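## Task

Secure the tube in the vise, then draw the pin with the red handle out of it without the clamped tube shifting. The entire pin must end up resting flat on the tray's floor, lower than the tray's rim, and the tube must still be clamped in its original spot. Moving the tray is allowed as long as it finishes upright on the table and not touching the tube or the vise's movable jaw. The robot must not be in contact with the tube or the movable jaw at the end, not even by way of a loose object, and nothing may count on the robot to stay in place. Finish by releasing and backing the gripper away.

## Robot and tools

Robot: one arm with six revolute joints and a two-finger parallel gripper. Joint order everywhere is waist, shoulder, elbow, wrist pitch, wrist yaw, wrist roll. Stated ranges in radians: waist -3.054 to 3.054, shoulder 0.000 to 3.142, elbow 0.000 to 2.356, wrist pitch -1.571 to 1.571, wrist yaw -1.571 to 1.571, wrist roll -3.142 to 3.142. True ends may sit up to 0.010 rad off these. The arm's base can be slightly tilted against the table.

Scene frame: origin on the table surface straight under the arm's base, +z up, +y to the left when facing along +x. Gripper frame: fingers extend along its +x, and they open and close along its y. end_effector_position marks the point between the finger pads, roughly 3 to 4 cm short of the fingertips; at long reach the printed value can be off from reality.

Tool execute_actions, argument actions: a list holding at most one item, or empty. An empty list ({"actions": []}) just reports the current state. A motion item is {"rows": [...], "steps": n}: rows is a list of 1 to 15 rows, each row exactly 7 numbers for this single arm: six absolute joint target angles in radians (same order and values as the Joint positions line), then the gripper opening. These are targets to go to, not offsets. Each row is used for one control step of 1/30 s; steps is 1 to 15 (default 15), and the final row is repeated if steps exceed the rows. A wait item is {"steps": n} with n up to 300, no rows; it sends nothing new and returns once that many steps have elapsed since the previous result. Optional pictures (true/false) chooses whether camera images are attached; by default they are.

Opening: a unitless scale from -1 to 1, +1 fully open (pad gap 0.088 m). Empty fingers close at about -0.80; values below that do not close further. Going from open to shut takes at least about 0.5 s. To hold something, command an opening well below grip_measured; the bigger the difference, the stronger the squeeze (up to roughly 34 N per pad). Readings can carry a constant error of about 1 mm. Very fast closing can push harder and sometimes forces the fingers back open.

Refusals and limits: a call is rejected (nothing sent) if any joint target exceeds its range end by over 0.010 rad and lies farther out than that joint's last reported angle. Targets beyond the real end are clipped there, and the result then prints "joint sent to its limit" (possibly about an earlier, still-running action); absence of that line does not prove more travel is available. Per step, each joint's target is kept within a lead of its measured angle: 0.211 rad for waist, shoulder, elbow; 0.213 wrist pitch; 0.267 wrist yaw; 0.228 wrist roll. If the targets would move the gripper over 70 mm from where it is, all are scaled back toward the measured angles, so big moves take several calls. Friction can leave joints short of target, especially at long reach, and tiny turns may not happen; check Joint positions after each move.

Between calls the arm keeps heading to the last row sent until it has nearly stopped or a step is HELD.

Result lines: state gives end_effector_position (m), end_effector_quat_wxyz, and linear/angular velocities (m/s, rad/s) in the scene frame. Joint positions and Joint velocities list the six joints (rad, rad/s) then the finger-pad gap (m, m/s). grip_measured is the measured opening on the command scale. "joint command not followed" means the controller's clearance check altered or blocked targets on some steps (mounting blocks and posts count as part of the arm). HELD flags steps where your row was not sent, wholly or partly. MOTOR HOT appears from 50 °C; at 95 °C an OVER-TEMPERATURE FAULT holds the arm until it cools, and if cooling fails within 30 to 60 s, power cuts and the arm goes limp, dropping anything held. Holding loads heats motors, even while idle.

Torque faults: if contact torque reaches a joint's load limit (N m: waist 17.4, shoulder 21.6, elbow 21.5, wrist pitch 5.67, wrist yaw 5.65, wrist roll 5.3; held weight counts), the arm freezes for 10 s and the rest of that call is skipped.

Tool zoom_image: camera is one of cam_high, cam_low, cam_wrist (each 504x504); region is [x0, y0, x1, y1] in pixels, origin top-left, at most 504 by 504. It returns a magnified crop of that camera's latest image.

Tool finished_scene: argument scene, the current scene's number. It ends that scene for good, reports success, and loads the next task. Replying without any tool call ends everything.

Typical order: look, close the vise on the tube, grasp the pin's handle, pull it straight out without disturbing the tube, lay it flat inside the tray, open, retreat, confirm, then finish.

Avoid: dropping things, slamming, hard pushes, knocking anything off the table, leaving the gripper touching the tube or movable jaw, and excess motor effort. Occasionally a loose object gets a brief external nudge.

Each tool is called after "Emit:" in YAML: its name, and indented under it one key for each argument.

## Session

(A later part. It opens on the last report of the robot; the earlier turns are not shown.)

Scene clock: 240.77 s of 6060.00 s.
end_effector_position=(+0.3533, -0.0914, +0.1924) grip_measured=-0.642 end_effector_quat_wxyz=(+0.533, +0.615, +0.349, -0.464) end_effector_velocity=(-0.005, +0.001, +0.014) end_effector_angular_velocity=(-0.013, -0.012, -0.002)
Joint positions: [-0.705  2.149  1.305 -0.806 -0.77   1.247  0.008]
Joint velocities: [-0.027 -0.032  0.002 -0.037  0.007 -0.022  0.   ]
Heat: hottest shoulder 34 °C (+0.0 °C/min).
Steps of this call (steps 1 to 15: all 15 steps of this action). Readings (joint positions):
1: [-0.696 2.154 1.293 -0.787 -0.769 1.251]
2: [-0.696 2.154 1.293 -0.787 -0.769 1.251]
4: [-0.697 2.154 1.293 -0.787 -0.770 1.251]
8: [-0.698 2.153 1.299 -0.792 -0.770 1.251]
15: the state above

Emit:
execute_actions:
  actions:
    - {"rows":[[-0.755,2.11,1.338,-0.835,-0.767,1.226,-1],[-0.755,2.11,1.338,-0.835,-0.767,1.226,-1],[-0.755,2.11,1.338,-0.835,-0.767,1.226,-1],[-0.765,2.107,1.348,-0.86,-0.766,1.213,-1],[-0.765,2.107,1.348,-0.86,-0.766,1.213,-1],[-0.765,2.107,1.348,-0.86,-0.766,1.213,-1],[-0.775,2.104,1.359,-0.884,-0.765,1.2,-1],[-0.775,2.104,1.359,-0.884,-0.765,1.2,-1],[-0.775,2.104,1.359,-0.884,-0.765,1.2,-1],[-0.784,2.101,1.37,-0.907,-0.763,1.186,-1]],"steps":15}

Scene clock: 245.43 s of 6060.00 s.
end_effector_position=(+0.3435, -0.0914, +0.2173) grip_measured=-0.641 end_effector_quat_wxyz=(+0.531, +0.621, +0.342, -0.463) end_effector_velocity=(-0.020, +0.005, +0.035) end_effector_angular_velocity=(-0.008, -0.011, -0.040)
Joint positions: [-0.76   2.123  1.343 -0.909 -0.769  1.195  0.008]
Joint velocities: [-0.076 -0.066  0.027 -0.139  0.022 -0.051  0.   ]
Heat: hottest shoulder 35 °C (+2.0 °C/min).
Steps of this call (steps 1 to 15: the robot went on to your last target; steps 16 to 125: nothing new was sent; steps 126 to 140: all 15 steps of this action). Readings (joint positions):
126: [-0.719 2.137 1.307 -0.820 -0.771 1.242]
127: [-0.720 2.137 1.308 -0.824 -0.771 1.240]
129: [-0.725 2.136 1.312 -0.835 -0.771 1.234]
133: [-0.739 2.132 1.324 -0.864 -0.772 1.218]
140: the state above

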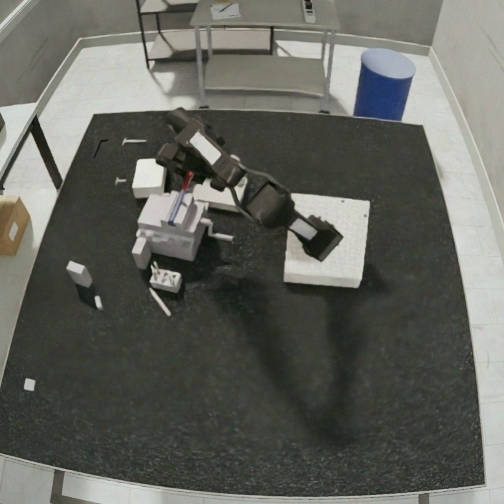

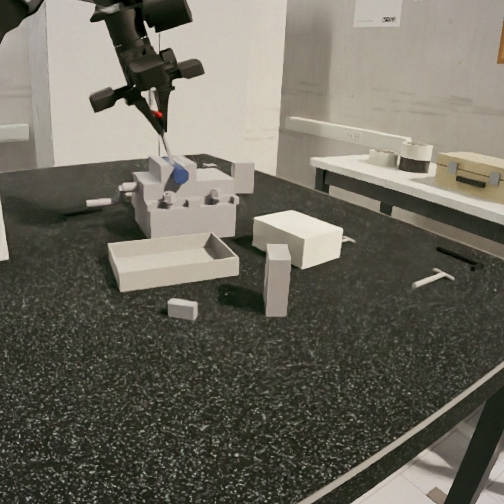

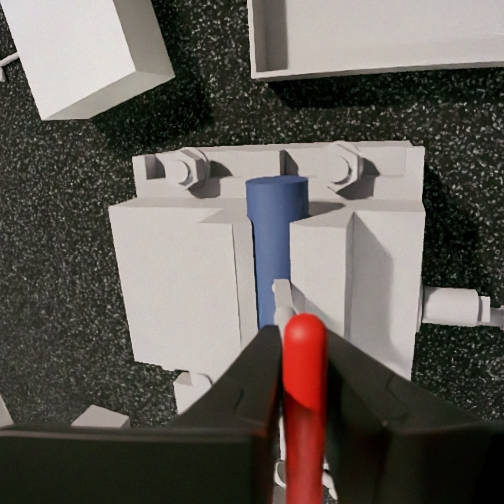

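The tray is in the same place as in scene 1, so I'll reuse those poses.

Emit:
execute_actions:
  actions:
    - {"rows":[[-0.8,2.1,1.4,-0.99,-0.76,1.14,-1],[-0.8,2.1,1.4,-0.99,-0.76,1.14,-1],[-0.8,2.1,1.4,-0.99,-0.76,1.14,-1],[-0.8,2.1,1.4,-0.99,-0.76,1.14,-1],[-0.82,2.098,1.44,-1.067,-0.755,1.097,-1],[-0.82,2.098,1.44,-1.067,-0.755,1.097,-1],[-0.82,2.098,1.44,-1.067,-0.755,1.097,-1],[-0.85,2.09,1.48,-1.15,-0.75,1.05,-1]],"steps":15}

Emit:
execute_actions:
  actions:
    - {"rows":[[-1.0,2.25,1.45,-0.9,-0.82,0.97,-1]],"steps":12}
  pictures: false

Emit:
execute_actions:
  actions:
    - {"rows":[[-1.069,2.444,1.405,-0.664,-0.878,0.925,-1]],"steps":15}
  pictures: false

Emit:
execute_actions:
  actions:
    - {"rows":[[-1.025,2.48,1.31,-0.48,-0.88,1.0,-1],[-1.025,2.48,1.31,-0.48,-0.88,1.0,-1],[-1.025,2.48,1.31,-0.48,-0.88,1.0,-1],[-1.025,2.48,1.31,-0.48,-0.88,1.0,-1],[-1.025,2.48,1.31,-0.48,-0.88,1.0,-1],[-0.98,2.52,1.22,-0.3,-0.88,1.07,-1]],"steps":12}
  pictures: false

Emit:
execute_actions:
  actions:
    - {"rows":[[-0.942,2.552,1.143,-0.136,-0.881,1.129,-1]],"steps":15}

Scene clock: 252.90 s of 6060.00 s.
end_effector_position=(+0.3286, -0.0858, +0.2609) grip_measured=-0.640 end_effector_quat_wxyz=(+0.534, +0.617, +0.347, -0.462) end_effector_velocity=(-0.012, +0.012, +0.015) end_effector_angular_velocity=(+0.028, +0.038, +0.007)
Joint positions: [-0.842  2.102  1.459 -1.131 -0.756  1.065  0.008]
Joint velocities: [-0.027 -0.007  0.056 -0.154  0.007 -0.081 -0.   ]
Heat: hottest waist 35 °C (+2.0 °C/min).
Steps of this call (steps 1 to 15: the robot went on to your last target; steps 16 to 209: nothing new was sent; steps 210 to 224: all 15 steps of this action). Readings (joint positions):
210: [-0.769 2.119 1.352 -0.925 -0.767 1.182]
211: [-0.773 2.119 1.360 -0.938 -0.767 1.174]
213: [-0.784 2.115 1.373 -0.958 -0.766 1.162]
217: [-0.807 2.112 1.414 -1.042 -0.761 1.114]
224: the state above

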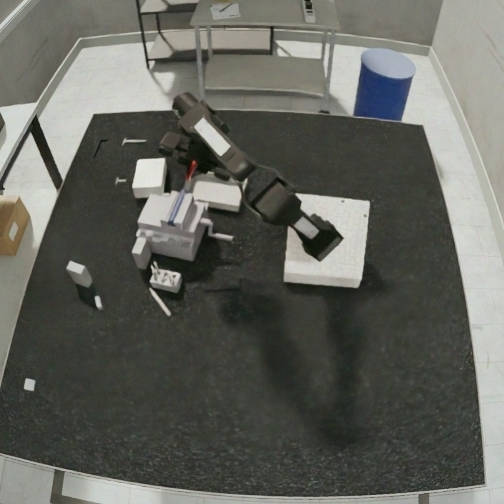

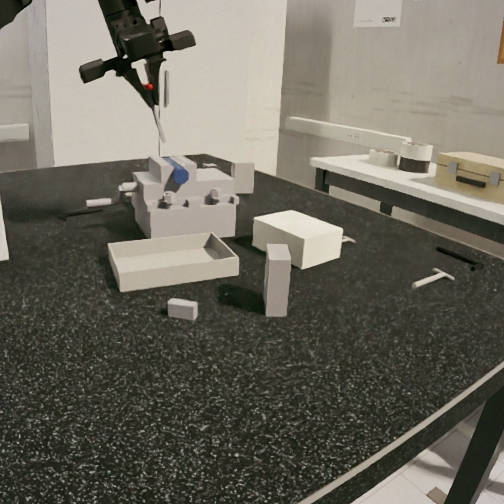

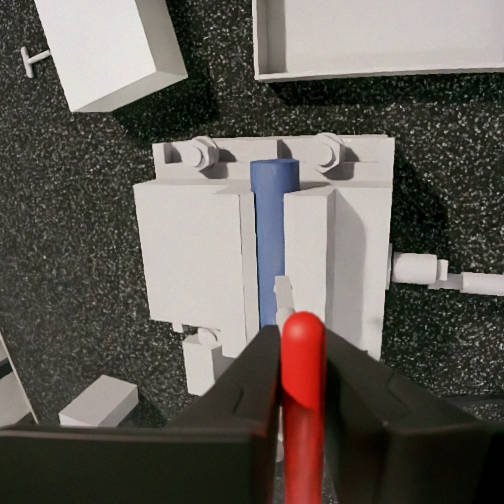

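Scene clock: 253.30 s of 6060.00 s.
end_effector_position=(+0.3188, -0.1681, +0.2698) grip_measured=-0.640 end_effector_quat_wxyz=(+0.582, +0.636, +0.294, -0.413) end_effector_velocity=(+0.026, +0.004, +0.006) end_effector_angular_velocity=(-0.052, -0.087, +0.154)
Joint positions: [-0.997  2.244  1.455 -0.915 -0.81   0.98   0.008]
Joint velocities: [ 0.027 -0.002 -0.002  0.11  -0.095 -0.051  0.   ]
Heat: hottest waist 35 °C (+2.0 °C/min).
Steps of this call (steps 1 to 12: all 12 steps of this action). Readings (joint positions):
1: [-0.849 2.112 1.461 -1.116 -0.765 1.050]
2: [-0.865 2.124 1.461 -1.067 -0.779 1.035]
4: [-0.915 2.166 1.461 -0.990 -0.791 1.010]
8: [-0.990 2.235 1.456 -0.936 -0.797 0.988]
12: the state above

Scene clock: 253.80 s of 6060.00 s.
end_effector_position=(+0.3041, -0.2339, +0.2248) grip_measured=-0.640 end_effector_quat_wxyz=(+0.593, +0.653, +0.277, -0.380) end_effector_velocity=(-0.002, +0.002, -0.001) end_effector_angular_velocity=(+0.002, -0.000, +0.015)
Joint positions: [-1.065  2.443  1.406 -0.673 -0.871  0.931  0.008]
Joint velocities: [-0.002 -0.002 -0.007 -0.007 -0.007 -0.022 -0.   ]
Heat: hottest waist 35 °C (+2.0 °C/min).
Steps of this call (steps 1 to 15: all 15 steps of this action). Readings (joint positions):
1: [-0.998 2.258 1.451 -0.889 -0.825 0.972]
2: [-1.004 2.277 1.450 -0.837 -0.842 0.963]
4: [-1.024 2.334 1.447 -0.762 -0.852 0.949]
8: [-1.061 2.427 1.413 -0.708 -0.855 0.938]
15: the state above

Scene clock: 254.20 s of 6060.00 s.
end_effector_position=(+0.3093, -0.2387, +0.1582) grip_measured=-0.640 end_effector_quat_wxyz=(+0.595, +0.650, +0.280, -0.382) end_effector_velocity=(-0.020, +0.001, -0.100) end_effector_angular_velocity=(+0.086, +0.049, -0.044)
Joint positions: [-0.98   2.512  1.242 -0.346 -0.873  1.05   0.008]
Joint velocities: [ 0.085  0.134 -0.208  0.33  -0.007  0.125 -0.   ]
Heat: hottest waist 35 °C (+2.0 °C/min).
Steps of this call (steps 1 to 12: all 12 steps of this action). Readings (joint positions):
1: [-1.063 2.445 1.391 -0.636 -0.871 0.939]
2: [-1.058 2.446 1.377 -0.596 -0.872 0.950]
4: [-1.043 2.454 1.355 -0.551 -0.872 0.968]
8: [-1.008 2.481 1.287 -0.413 -0.873 1.022]
12: the state above

Scene clock: 254.70 s of 6060.00 s.
end_effector_position=(+0.3106, -0.2394, +0.1297) grip_measured=-0.640 end_effector_quat_wxyz=(+0.605, +0.646, +0.274, -0.377) end_effector_velocity=(-0.003, -0.001, -0.002) end_effector_angular_velocity=(-0.006, -0.002, -0.008)
Joint positions: [-0.94   2.544  1.154 -0.145 -0.874  1.122  0.008]
Joint velocities: [-0.002 -0.002 -0.017  0.022  0.007  0.007  0.   ]
Heat: hottest waist 35 °C (+2.0 °C/min).
Steps of this call (steps 1 to 15: all 15 steps of this action). Readings (joint positions):
1: [-0.976 2.517 1.224 -0.302 -0.873 1.066]
2: [-0.971 2.520 1.208 -0.260 -0.874 1.079]
4: [-0.958 2.528 1.186 -0.212 -0.874 1.097]
8: [-0.942 2.542 1.160 -0.168 -0.874 1.114]
15: the state above

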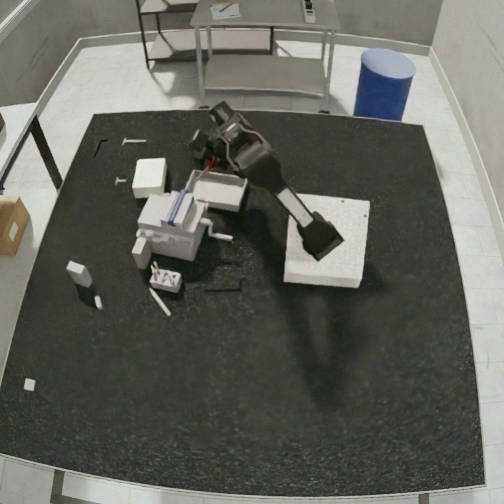

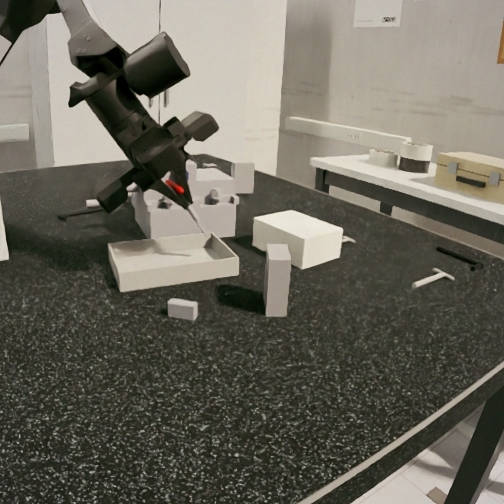

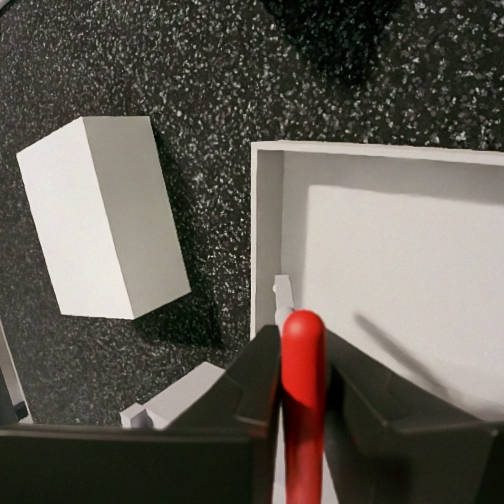

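Emit:
execute_actions:
  actions:
    - {"rows":[[-0.925,2.573,1.11,-0.07,-0.881,1.155,-1],[-0.925,2.573,1.11,-0.07,-0.881,1.155,-1],[-0.925,2.573,1.11,-0.07,-0.881,1.155,-1],[-0.91,2.59,1.088,-0.01,-0.881,1.178,-1],[-0.91,2.59,1.088,-0.01,-0.881,1.178,-1],[-0.91,2.59,1.088,-0.01,-0.881,1.178,-1],[-0.895,2.606,1.064,0.047,-0.881,1.198,-1]],"steps":15}

Emit:
execute_actions:
  actions:
    - {"rows":[[-0.895,2.606,1.064,0.047,-0.881,1.198,-0.65],[-0.895,2.606,1.064,0.047,-0.881,1.198,-0.65],[-0.895,2.606,1.064,0.047,-0.881,1.198,-0.6],[-0.895,2.606,1.064,0.047,-0.881,1.198,-0.6],[-0.895,2.606,1.064,0.047,-0.881,1.198,-0.5],[-0.895,2.606,1.064,0.047,-0.881,1.198,-0.4],[-0.895,2.606,1.064,0.047,-0.881,1.198,-0.3],[-0.895,2.606,1.064,0.047,-0.881,1.198,-0.2],[-0.895,2.606,1.064,0.047,-0.881,1.198,-0.1],[-0.895,2.606,1.064,0.047,-0.881,1.198,0.1],[-0.895,2.606,1.064,0.047,-0.881,1.198,0.3]],"steps":15}
  pictures: false

Emit:
execute_actions:
  actions:
    - {"rows":[[-0.905,2.595,1.08,0.01,-0.881,1.185,0.3],[-0.905,2.595,1.08,0.01,-0.881,1.185,0.3],[-0.915,2.585,1.095,-0.03,-0.881,1.17,0.3],[-0.915,2.585,1.095,-0.03,-0.881,1.17,0.3],[-0.925,2.573,1.11,-0.07,-0.881,1.155,0.3],[-0.925,2.573,1.11,-0.07,-0.881,1.155,0.3],[-0.935,2.56,1.13,-0.1,-0.881,1.14,0.4],[-0.935,2.56,1.13,-0.1,-0.881,1.14,0.5],[-0.942,2.552,1.143,-0.136,-0.881,1.129,0.6],[-0.942,2.552,1.143,-0.136,-0.881,1.129,0.7],[-0.942,2.552,1.143,-0.136,-0.881,1.129,0.8],[-0.942,2.552,1.143,-0.136,-0.881,1.129,0.9],[-0.942,2.552,1.143,-0.136,-0.881,1.129,1]],"steps":15}
  pictures: false

Emit:
execute_actions:
  actions:
    - {"steps":8}

Emit:
execute_actions:
  actions:
    - {"rows":[[-0.98,2.52,1.22,-0.3,-0.88,1.07,1]],"steps":12}
  pictures: false

Emit:
execute_actions:
  actions:
    - {"rows":[[-1.069,2.444,1.405,-0.664,-0.878,0.925,1]],"steps":15}

Scene clock: 267.37 s of 6060.00 s.
end_effector_position=(+0.3061, -0.2355, +0.0942) grip_measured=-0.642 end_effector_quat_wxyz=(+0.601, +0.647, +0.277, -0.377) end_effector_velocity=(+0.008, -0.004, +0.004) end_effector_angular_velocity=(-0.040, -0.043, +0.028)
Joint positions: [-0.894  2.598  1.073  0.032 -0.875  1.189  0.008]
Joint velocities: [ 0.002  0.002 -0.012  0.095 -0.007  0.022 -0.   ]
Heat: hottest shoulder 35 °C (+2.0 °C/min).
Steps of this call (steps 1 to 15: the robot went on to your last target; steps 16 to 365: nothing new was sent; steps 366 to 380: all 15 steps of this action). Readings (joint positions):
366: [-0.939 2.548 1.145 -0.126 -0.874 1.129]
367: [-0.937 2.549 1.140 -0.112 -0.874 1.133]
369: [-0.930 2.555 1.128 -0.085 -0.875 1.145]
373: [-0.910 2.578 1.098 -0.017 -0.875 1.170]
380: the state above

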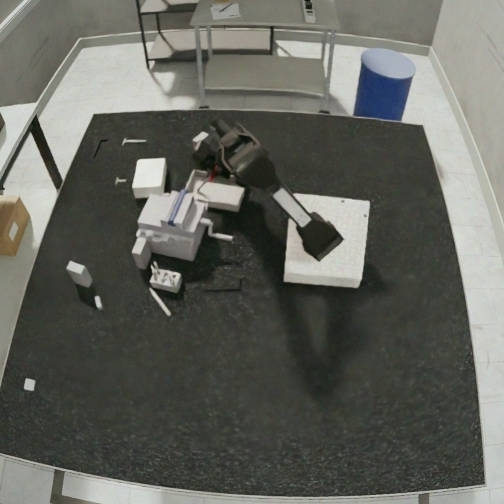

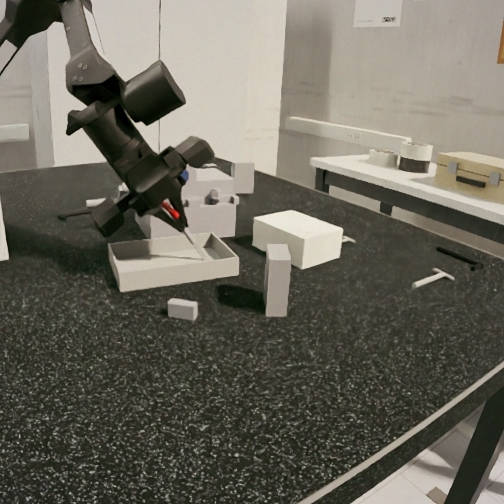

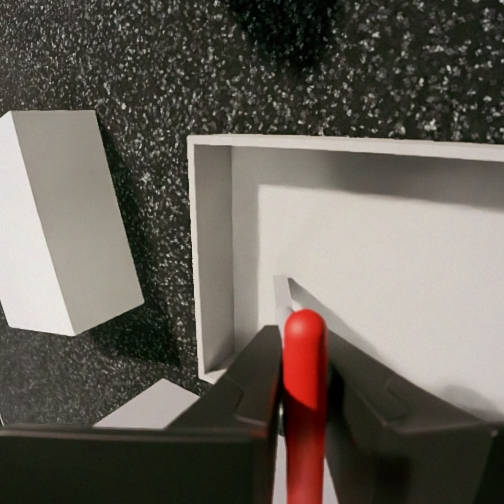

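Scene clock: 267.87 s of 6060.00 s.
end_effector_position=(+0.3072, -0.2362, +0.0949) grip_measured=+0.150 end_effector_quat_wxyz=(+0.604, +0.646, +0.276, -0.376) end_effector_velocity=(+0.000, +0.001, +0.002) end_effector_angular_velocity=(+0.003, -0.003, +0.007)
Joint positions: [-0.893  2.598  1.072  0.043 -0.875  1.192  0.046]
Joint velocities: [-0.002 -0.002  0.002 -0.007 -0.007 -0.007  0.057]
Heat: hottest shoulder 35 °C (+2.0 °C/min).
Steps of this call (steps 1 to 15: all 15 steps of this action). Readings (joint positions):
1: [-0.894 2.598 1.073 0.035 -0.875 1.190]
2: [-0.894 2.598 1.073 0.037 -0.875 1.190]
4: [-0.894 2.598 1.073 0.039 -0.875 1.191]
8: [-0.894 2.598 1.072 0.042 -0.875 1.192]
15: the state above

Scene clock: 268.37 s of 6060.00 s.
end_effector_position=(+0.3028, -0.2384, +0.1148) grip_measured=+0.834 end_effector_quat_wxyz=(+0.589, +0.656, +0.276, -0.384) end_effector_velocity=(+0.007, +0.004, +0.025) end_effector_angular_velocity=(+0.005, -0.010, +0.025)
Joint positions: [-0.936  2.569  1.127 -0.119 -0.876  1.14   0.08 ]
Joint velocities: [-0.022 -0.046  0.051 -0.125 -0.022 -0.051  0.07 ]
Heat: hottest shoulder 35 °C (+2.0 °C/min).
Steps of this call (steps 1 to 15: all 15 steps of this action). Readings (joint positions):
1: [-0.894 2.598 1.072 0.042 -0.875 1.192]
2: [-0.894 2.598 1.072 0.036 -0.875 1.192]
4: [-0.898 2.598 1.073 0.009 -0.876 1.189]
8: [-0.914 2.596 1.091 -0.054 -0.876 1.165]
15: the state above

Scene clock: 268.63 s of 6060.00 s.
end_effector_position=(+0.3022, -0.2378, +0.1152) grip_measured=+0.983 end_effector_quat_wxyz=(+0.587, +0.656, +0.278, -0.385) end_effector_velocity=(-0.002, +0.001, +0.001) end_effector_angular_velocity=(+0.021, +0.004, -0.008)
Joint positions: [-0.937  2.568  1.13  -0.132 -0.876  1.135  0.087]
Joint velocities: [-0.007  0.002  0.012 -0.037 -0.007 -0.007  0.008]
Heat: hottest shoulder 35 °C (+2.0 °C/min).
Steps of this call (steps 1 to 8: the robot went on to your last target). Readings (joint positions):
1: [-0.936 2.569 1.128 -0.122 -0.876 1.138]
2: [-0.937 2.568 1.128 -0.125 -0.876 1.138]
4: [-0.937 2.568 1.129 -0.129 -0.876 1.137]
8: the state above

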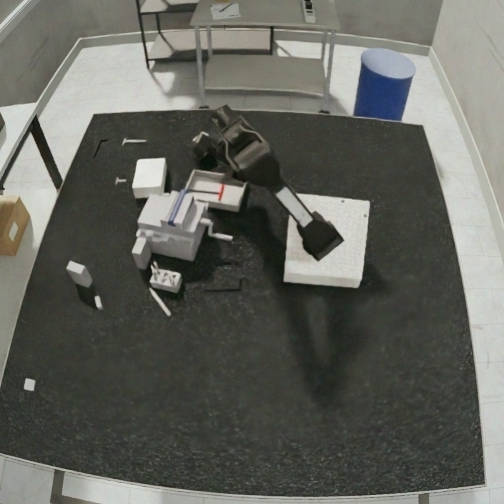

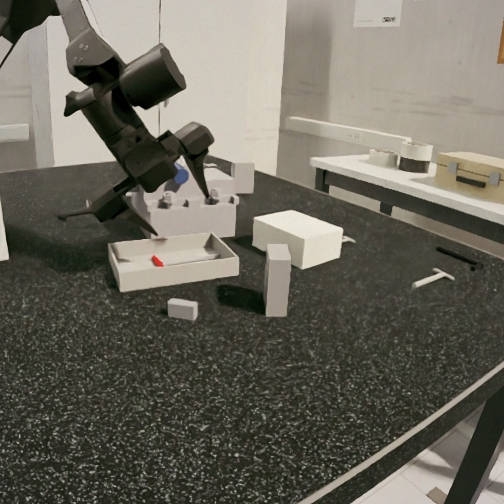

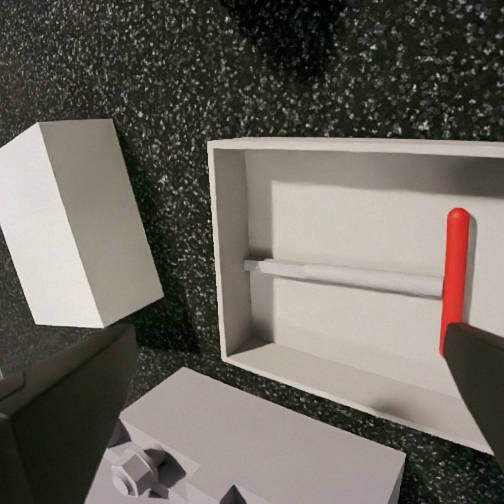

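Scene clock: 269.03 s of 6060.00 s.
end_effector_position=(+0.3037, -0.2399, +0.1438) grip_measured=+1.000 end_effector_quat_wxyz=(+0.584, +0.658, +0.277, -0.385) end_effector_velocity=(-0.012, +0.008, -0.006) end_effector_angular_velocity=(+0.064, +0.047, -0.039)
Joint positions: [-0.976  2.533  1.205 -0.291 -0.876  1.079  0.088]
Joint velocities: [-0.007 -0.002  0.002 -0.11   0.007 -0.022  0.   ]
Heat: hottest shoulder 35 °C (+2.0 °C/min).
Steps of this call (steps 1 to 12: all 12 steps of this action). Readings (joint positions):
1: [-0.939 2.566 1.142 -0.167 -0.876 1.123]
2: [-0.944 2.564 1.154 -0.201 -0.876 1.113]
4: [-0.958 2.555 1.175 -0.238 -0.876 1.098]
8: [-0.975 2.535 1.201 -0.274 -0.876 1.083]
12: the state above

Scene clock: 269.53 s of 6060.00 s.
end_effector_position=(+0.3014, -0.2354, +0.2191) grip_measured=+1.000 end_effector_quat_wxyz=(+0.591, +0.656, +0.276, -0.379) end_effector_velocity=(-0.003, +0.007, +0.002) end_effector_angular_velocity=(+0.025, +0.004, +0.026)
Joint positions: [-1.067  2.45   1.387 -0.651 -0.876  0.934  0.088]
Joint velocities: [-0.007 -0.002  0.012 -0.066 -0.022 -0.051  0.   ]
Heat: hottest shoulder 36 °C (+3.0 °C/min).
Steps of this call (steps 1 to 15: all 15 steps of this action). Readings (joint positions):
1: [-0.979 2.531 1.225 -0.333 -0.876 1.056]
2: [-0.987 2.530 1.248 -0.373 -0.876 1.033]
4: [-1.014 2.513 1.302 -0.457 -0.876 0.993]
8: [-1.060 2.459 1.372 -0.586 -0.876 0.952]
15: the state above

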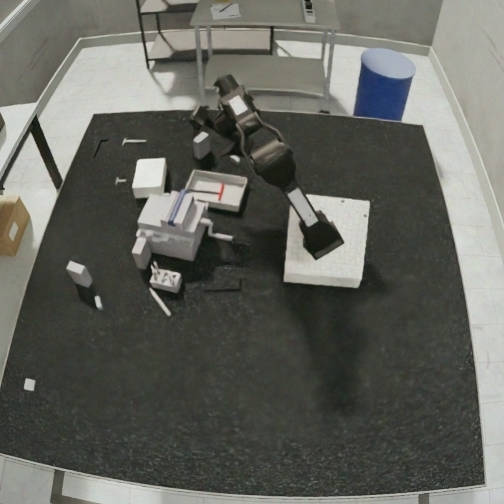

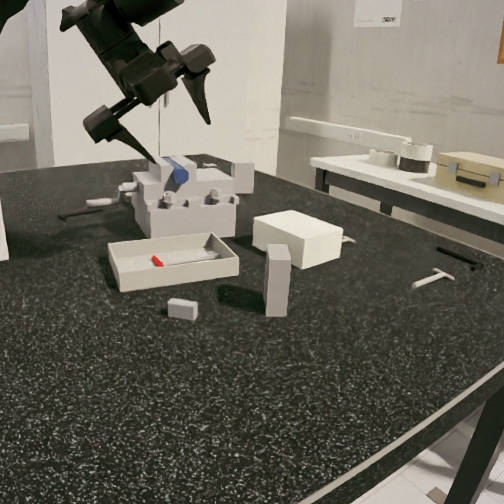

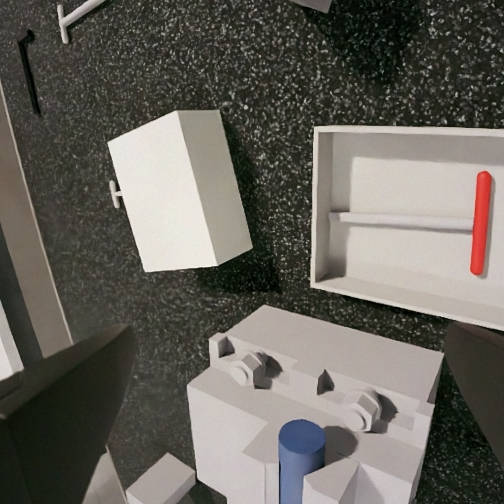

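Emit:
finished_scene:
  scene: 2

The scene is finished: the task was done.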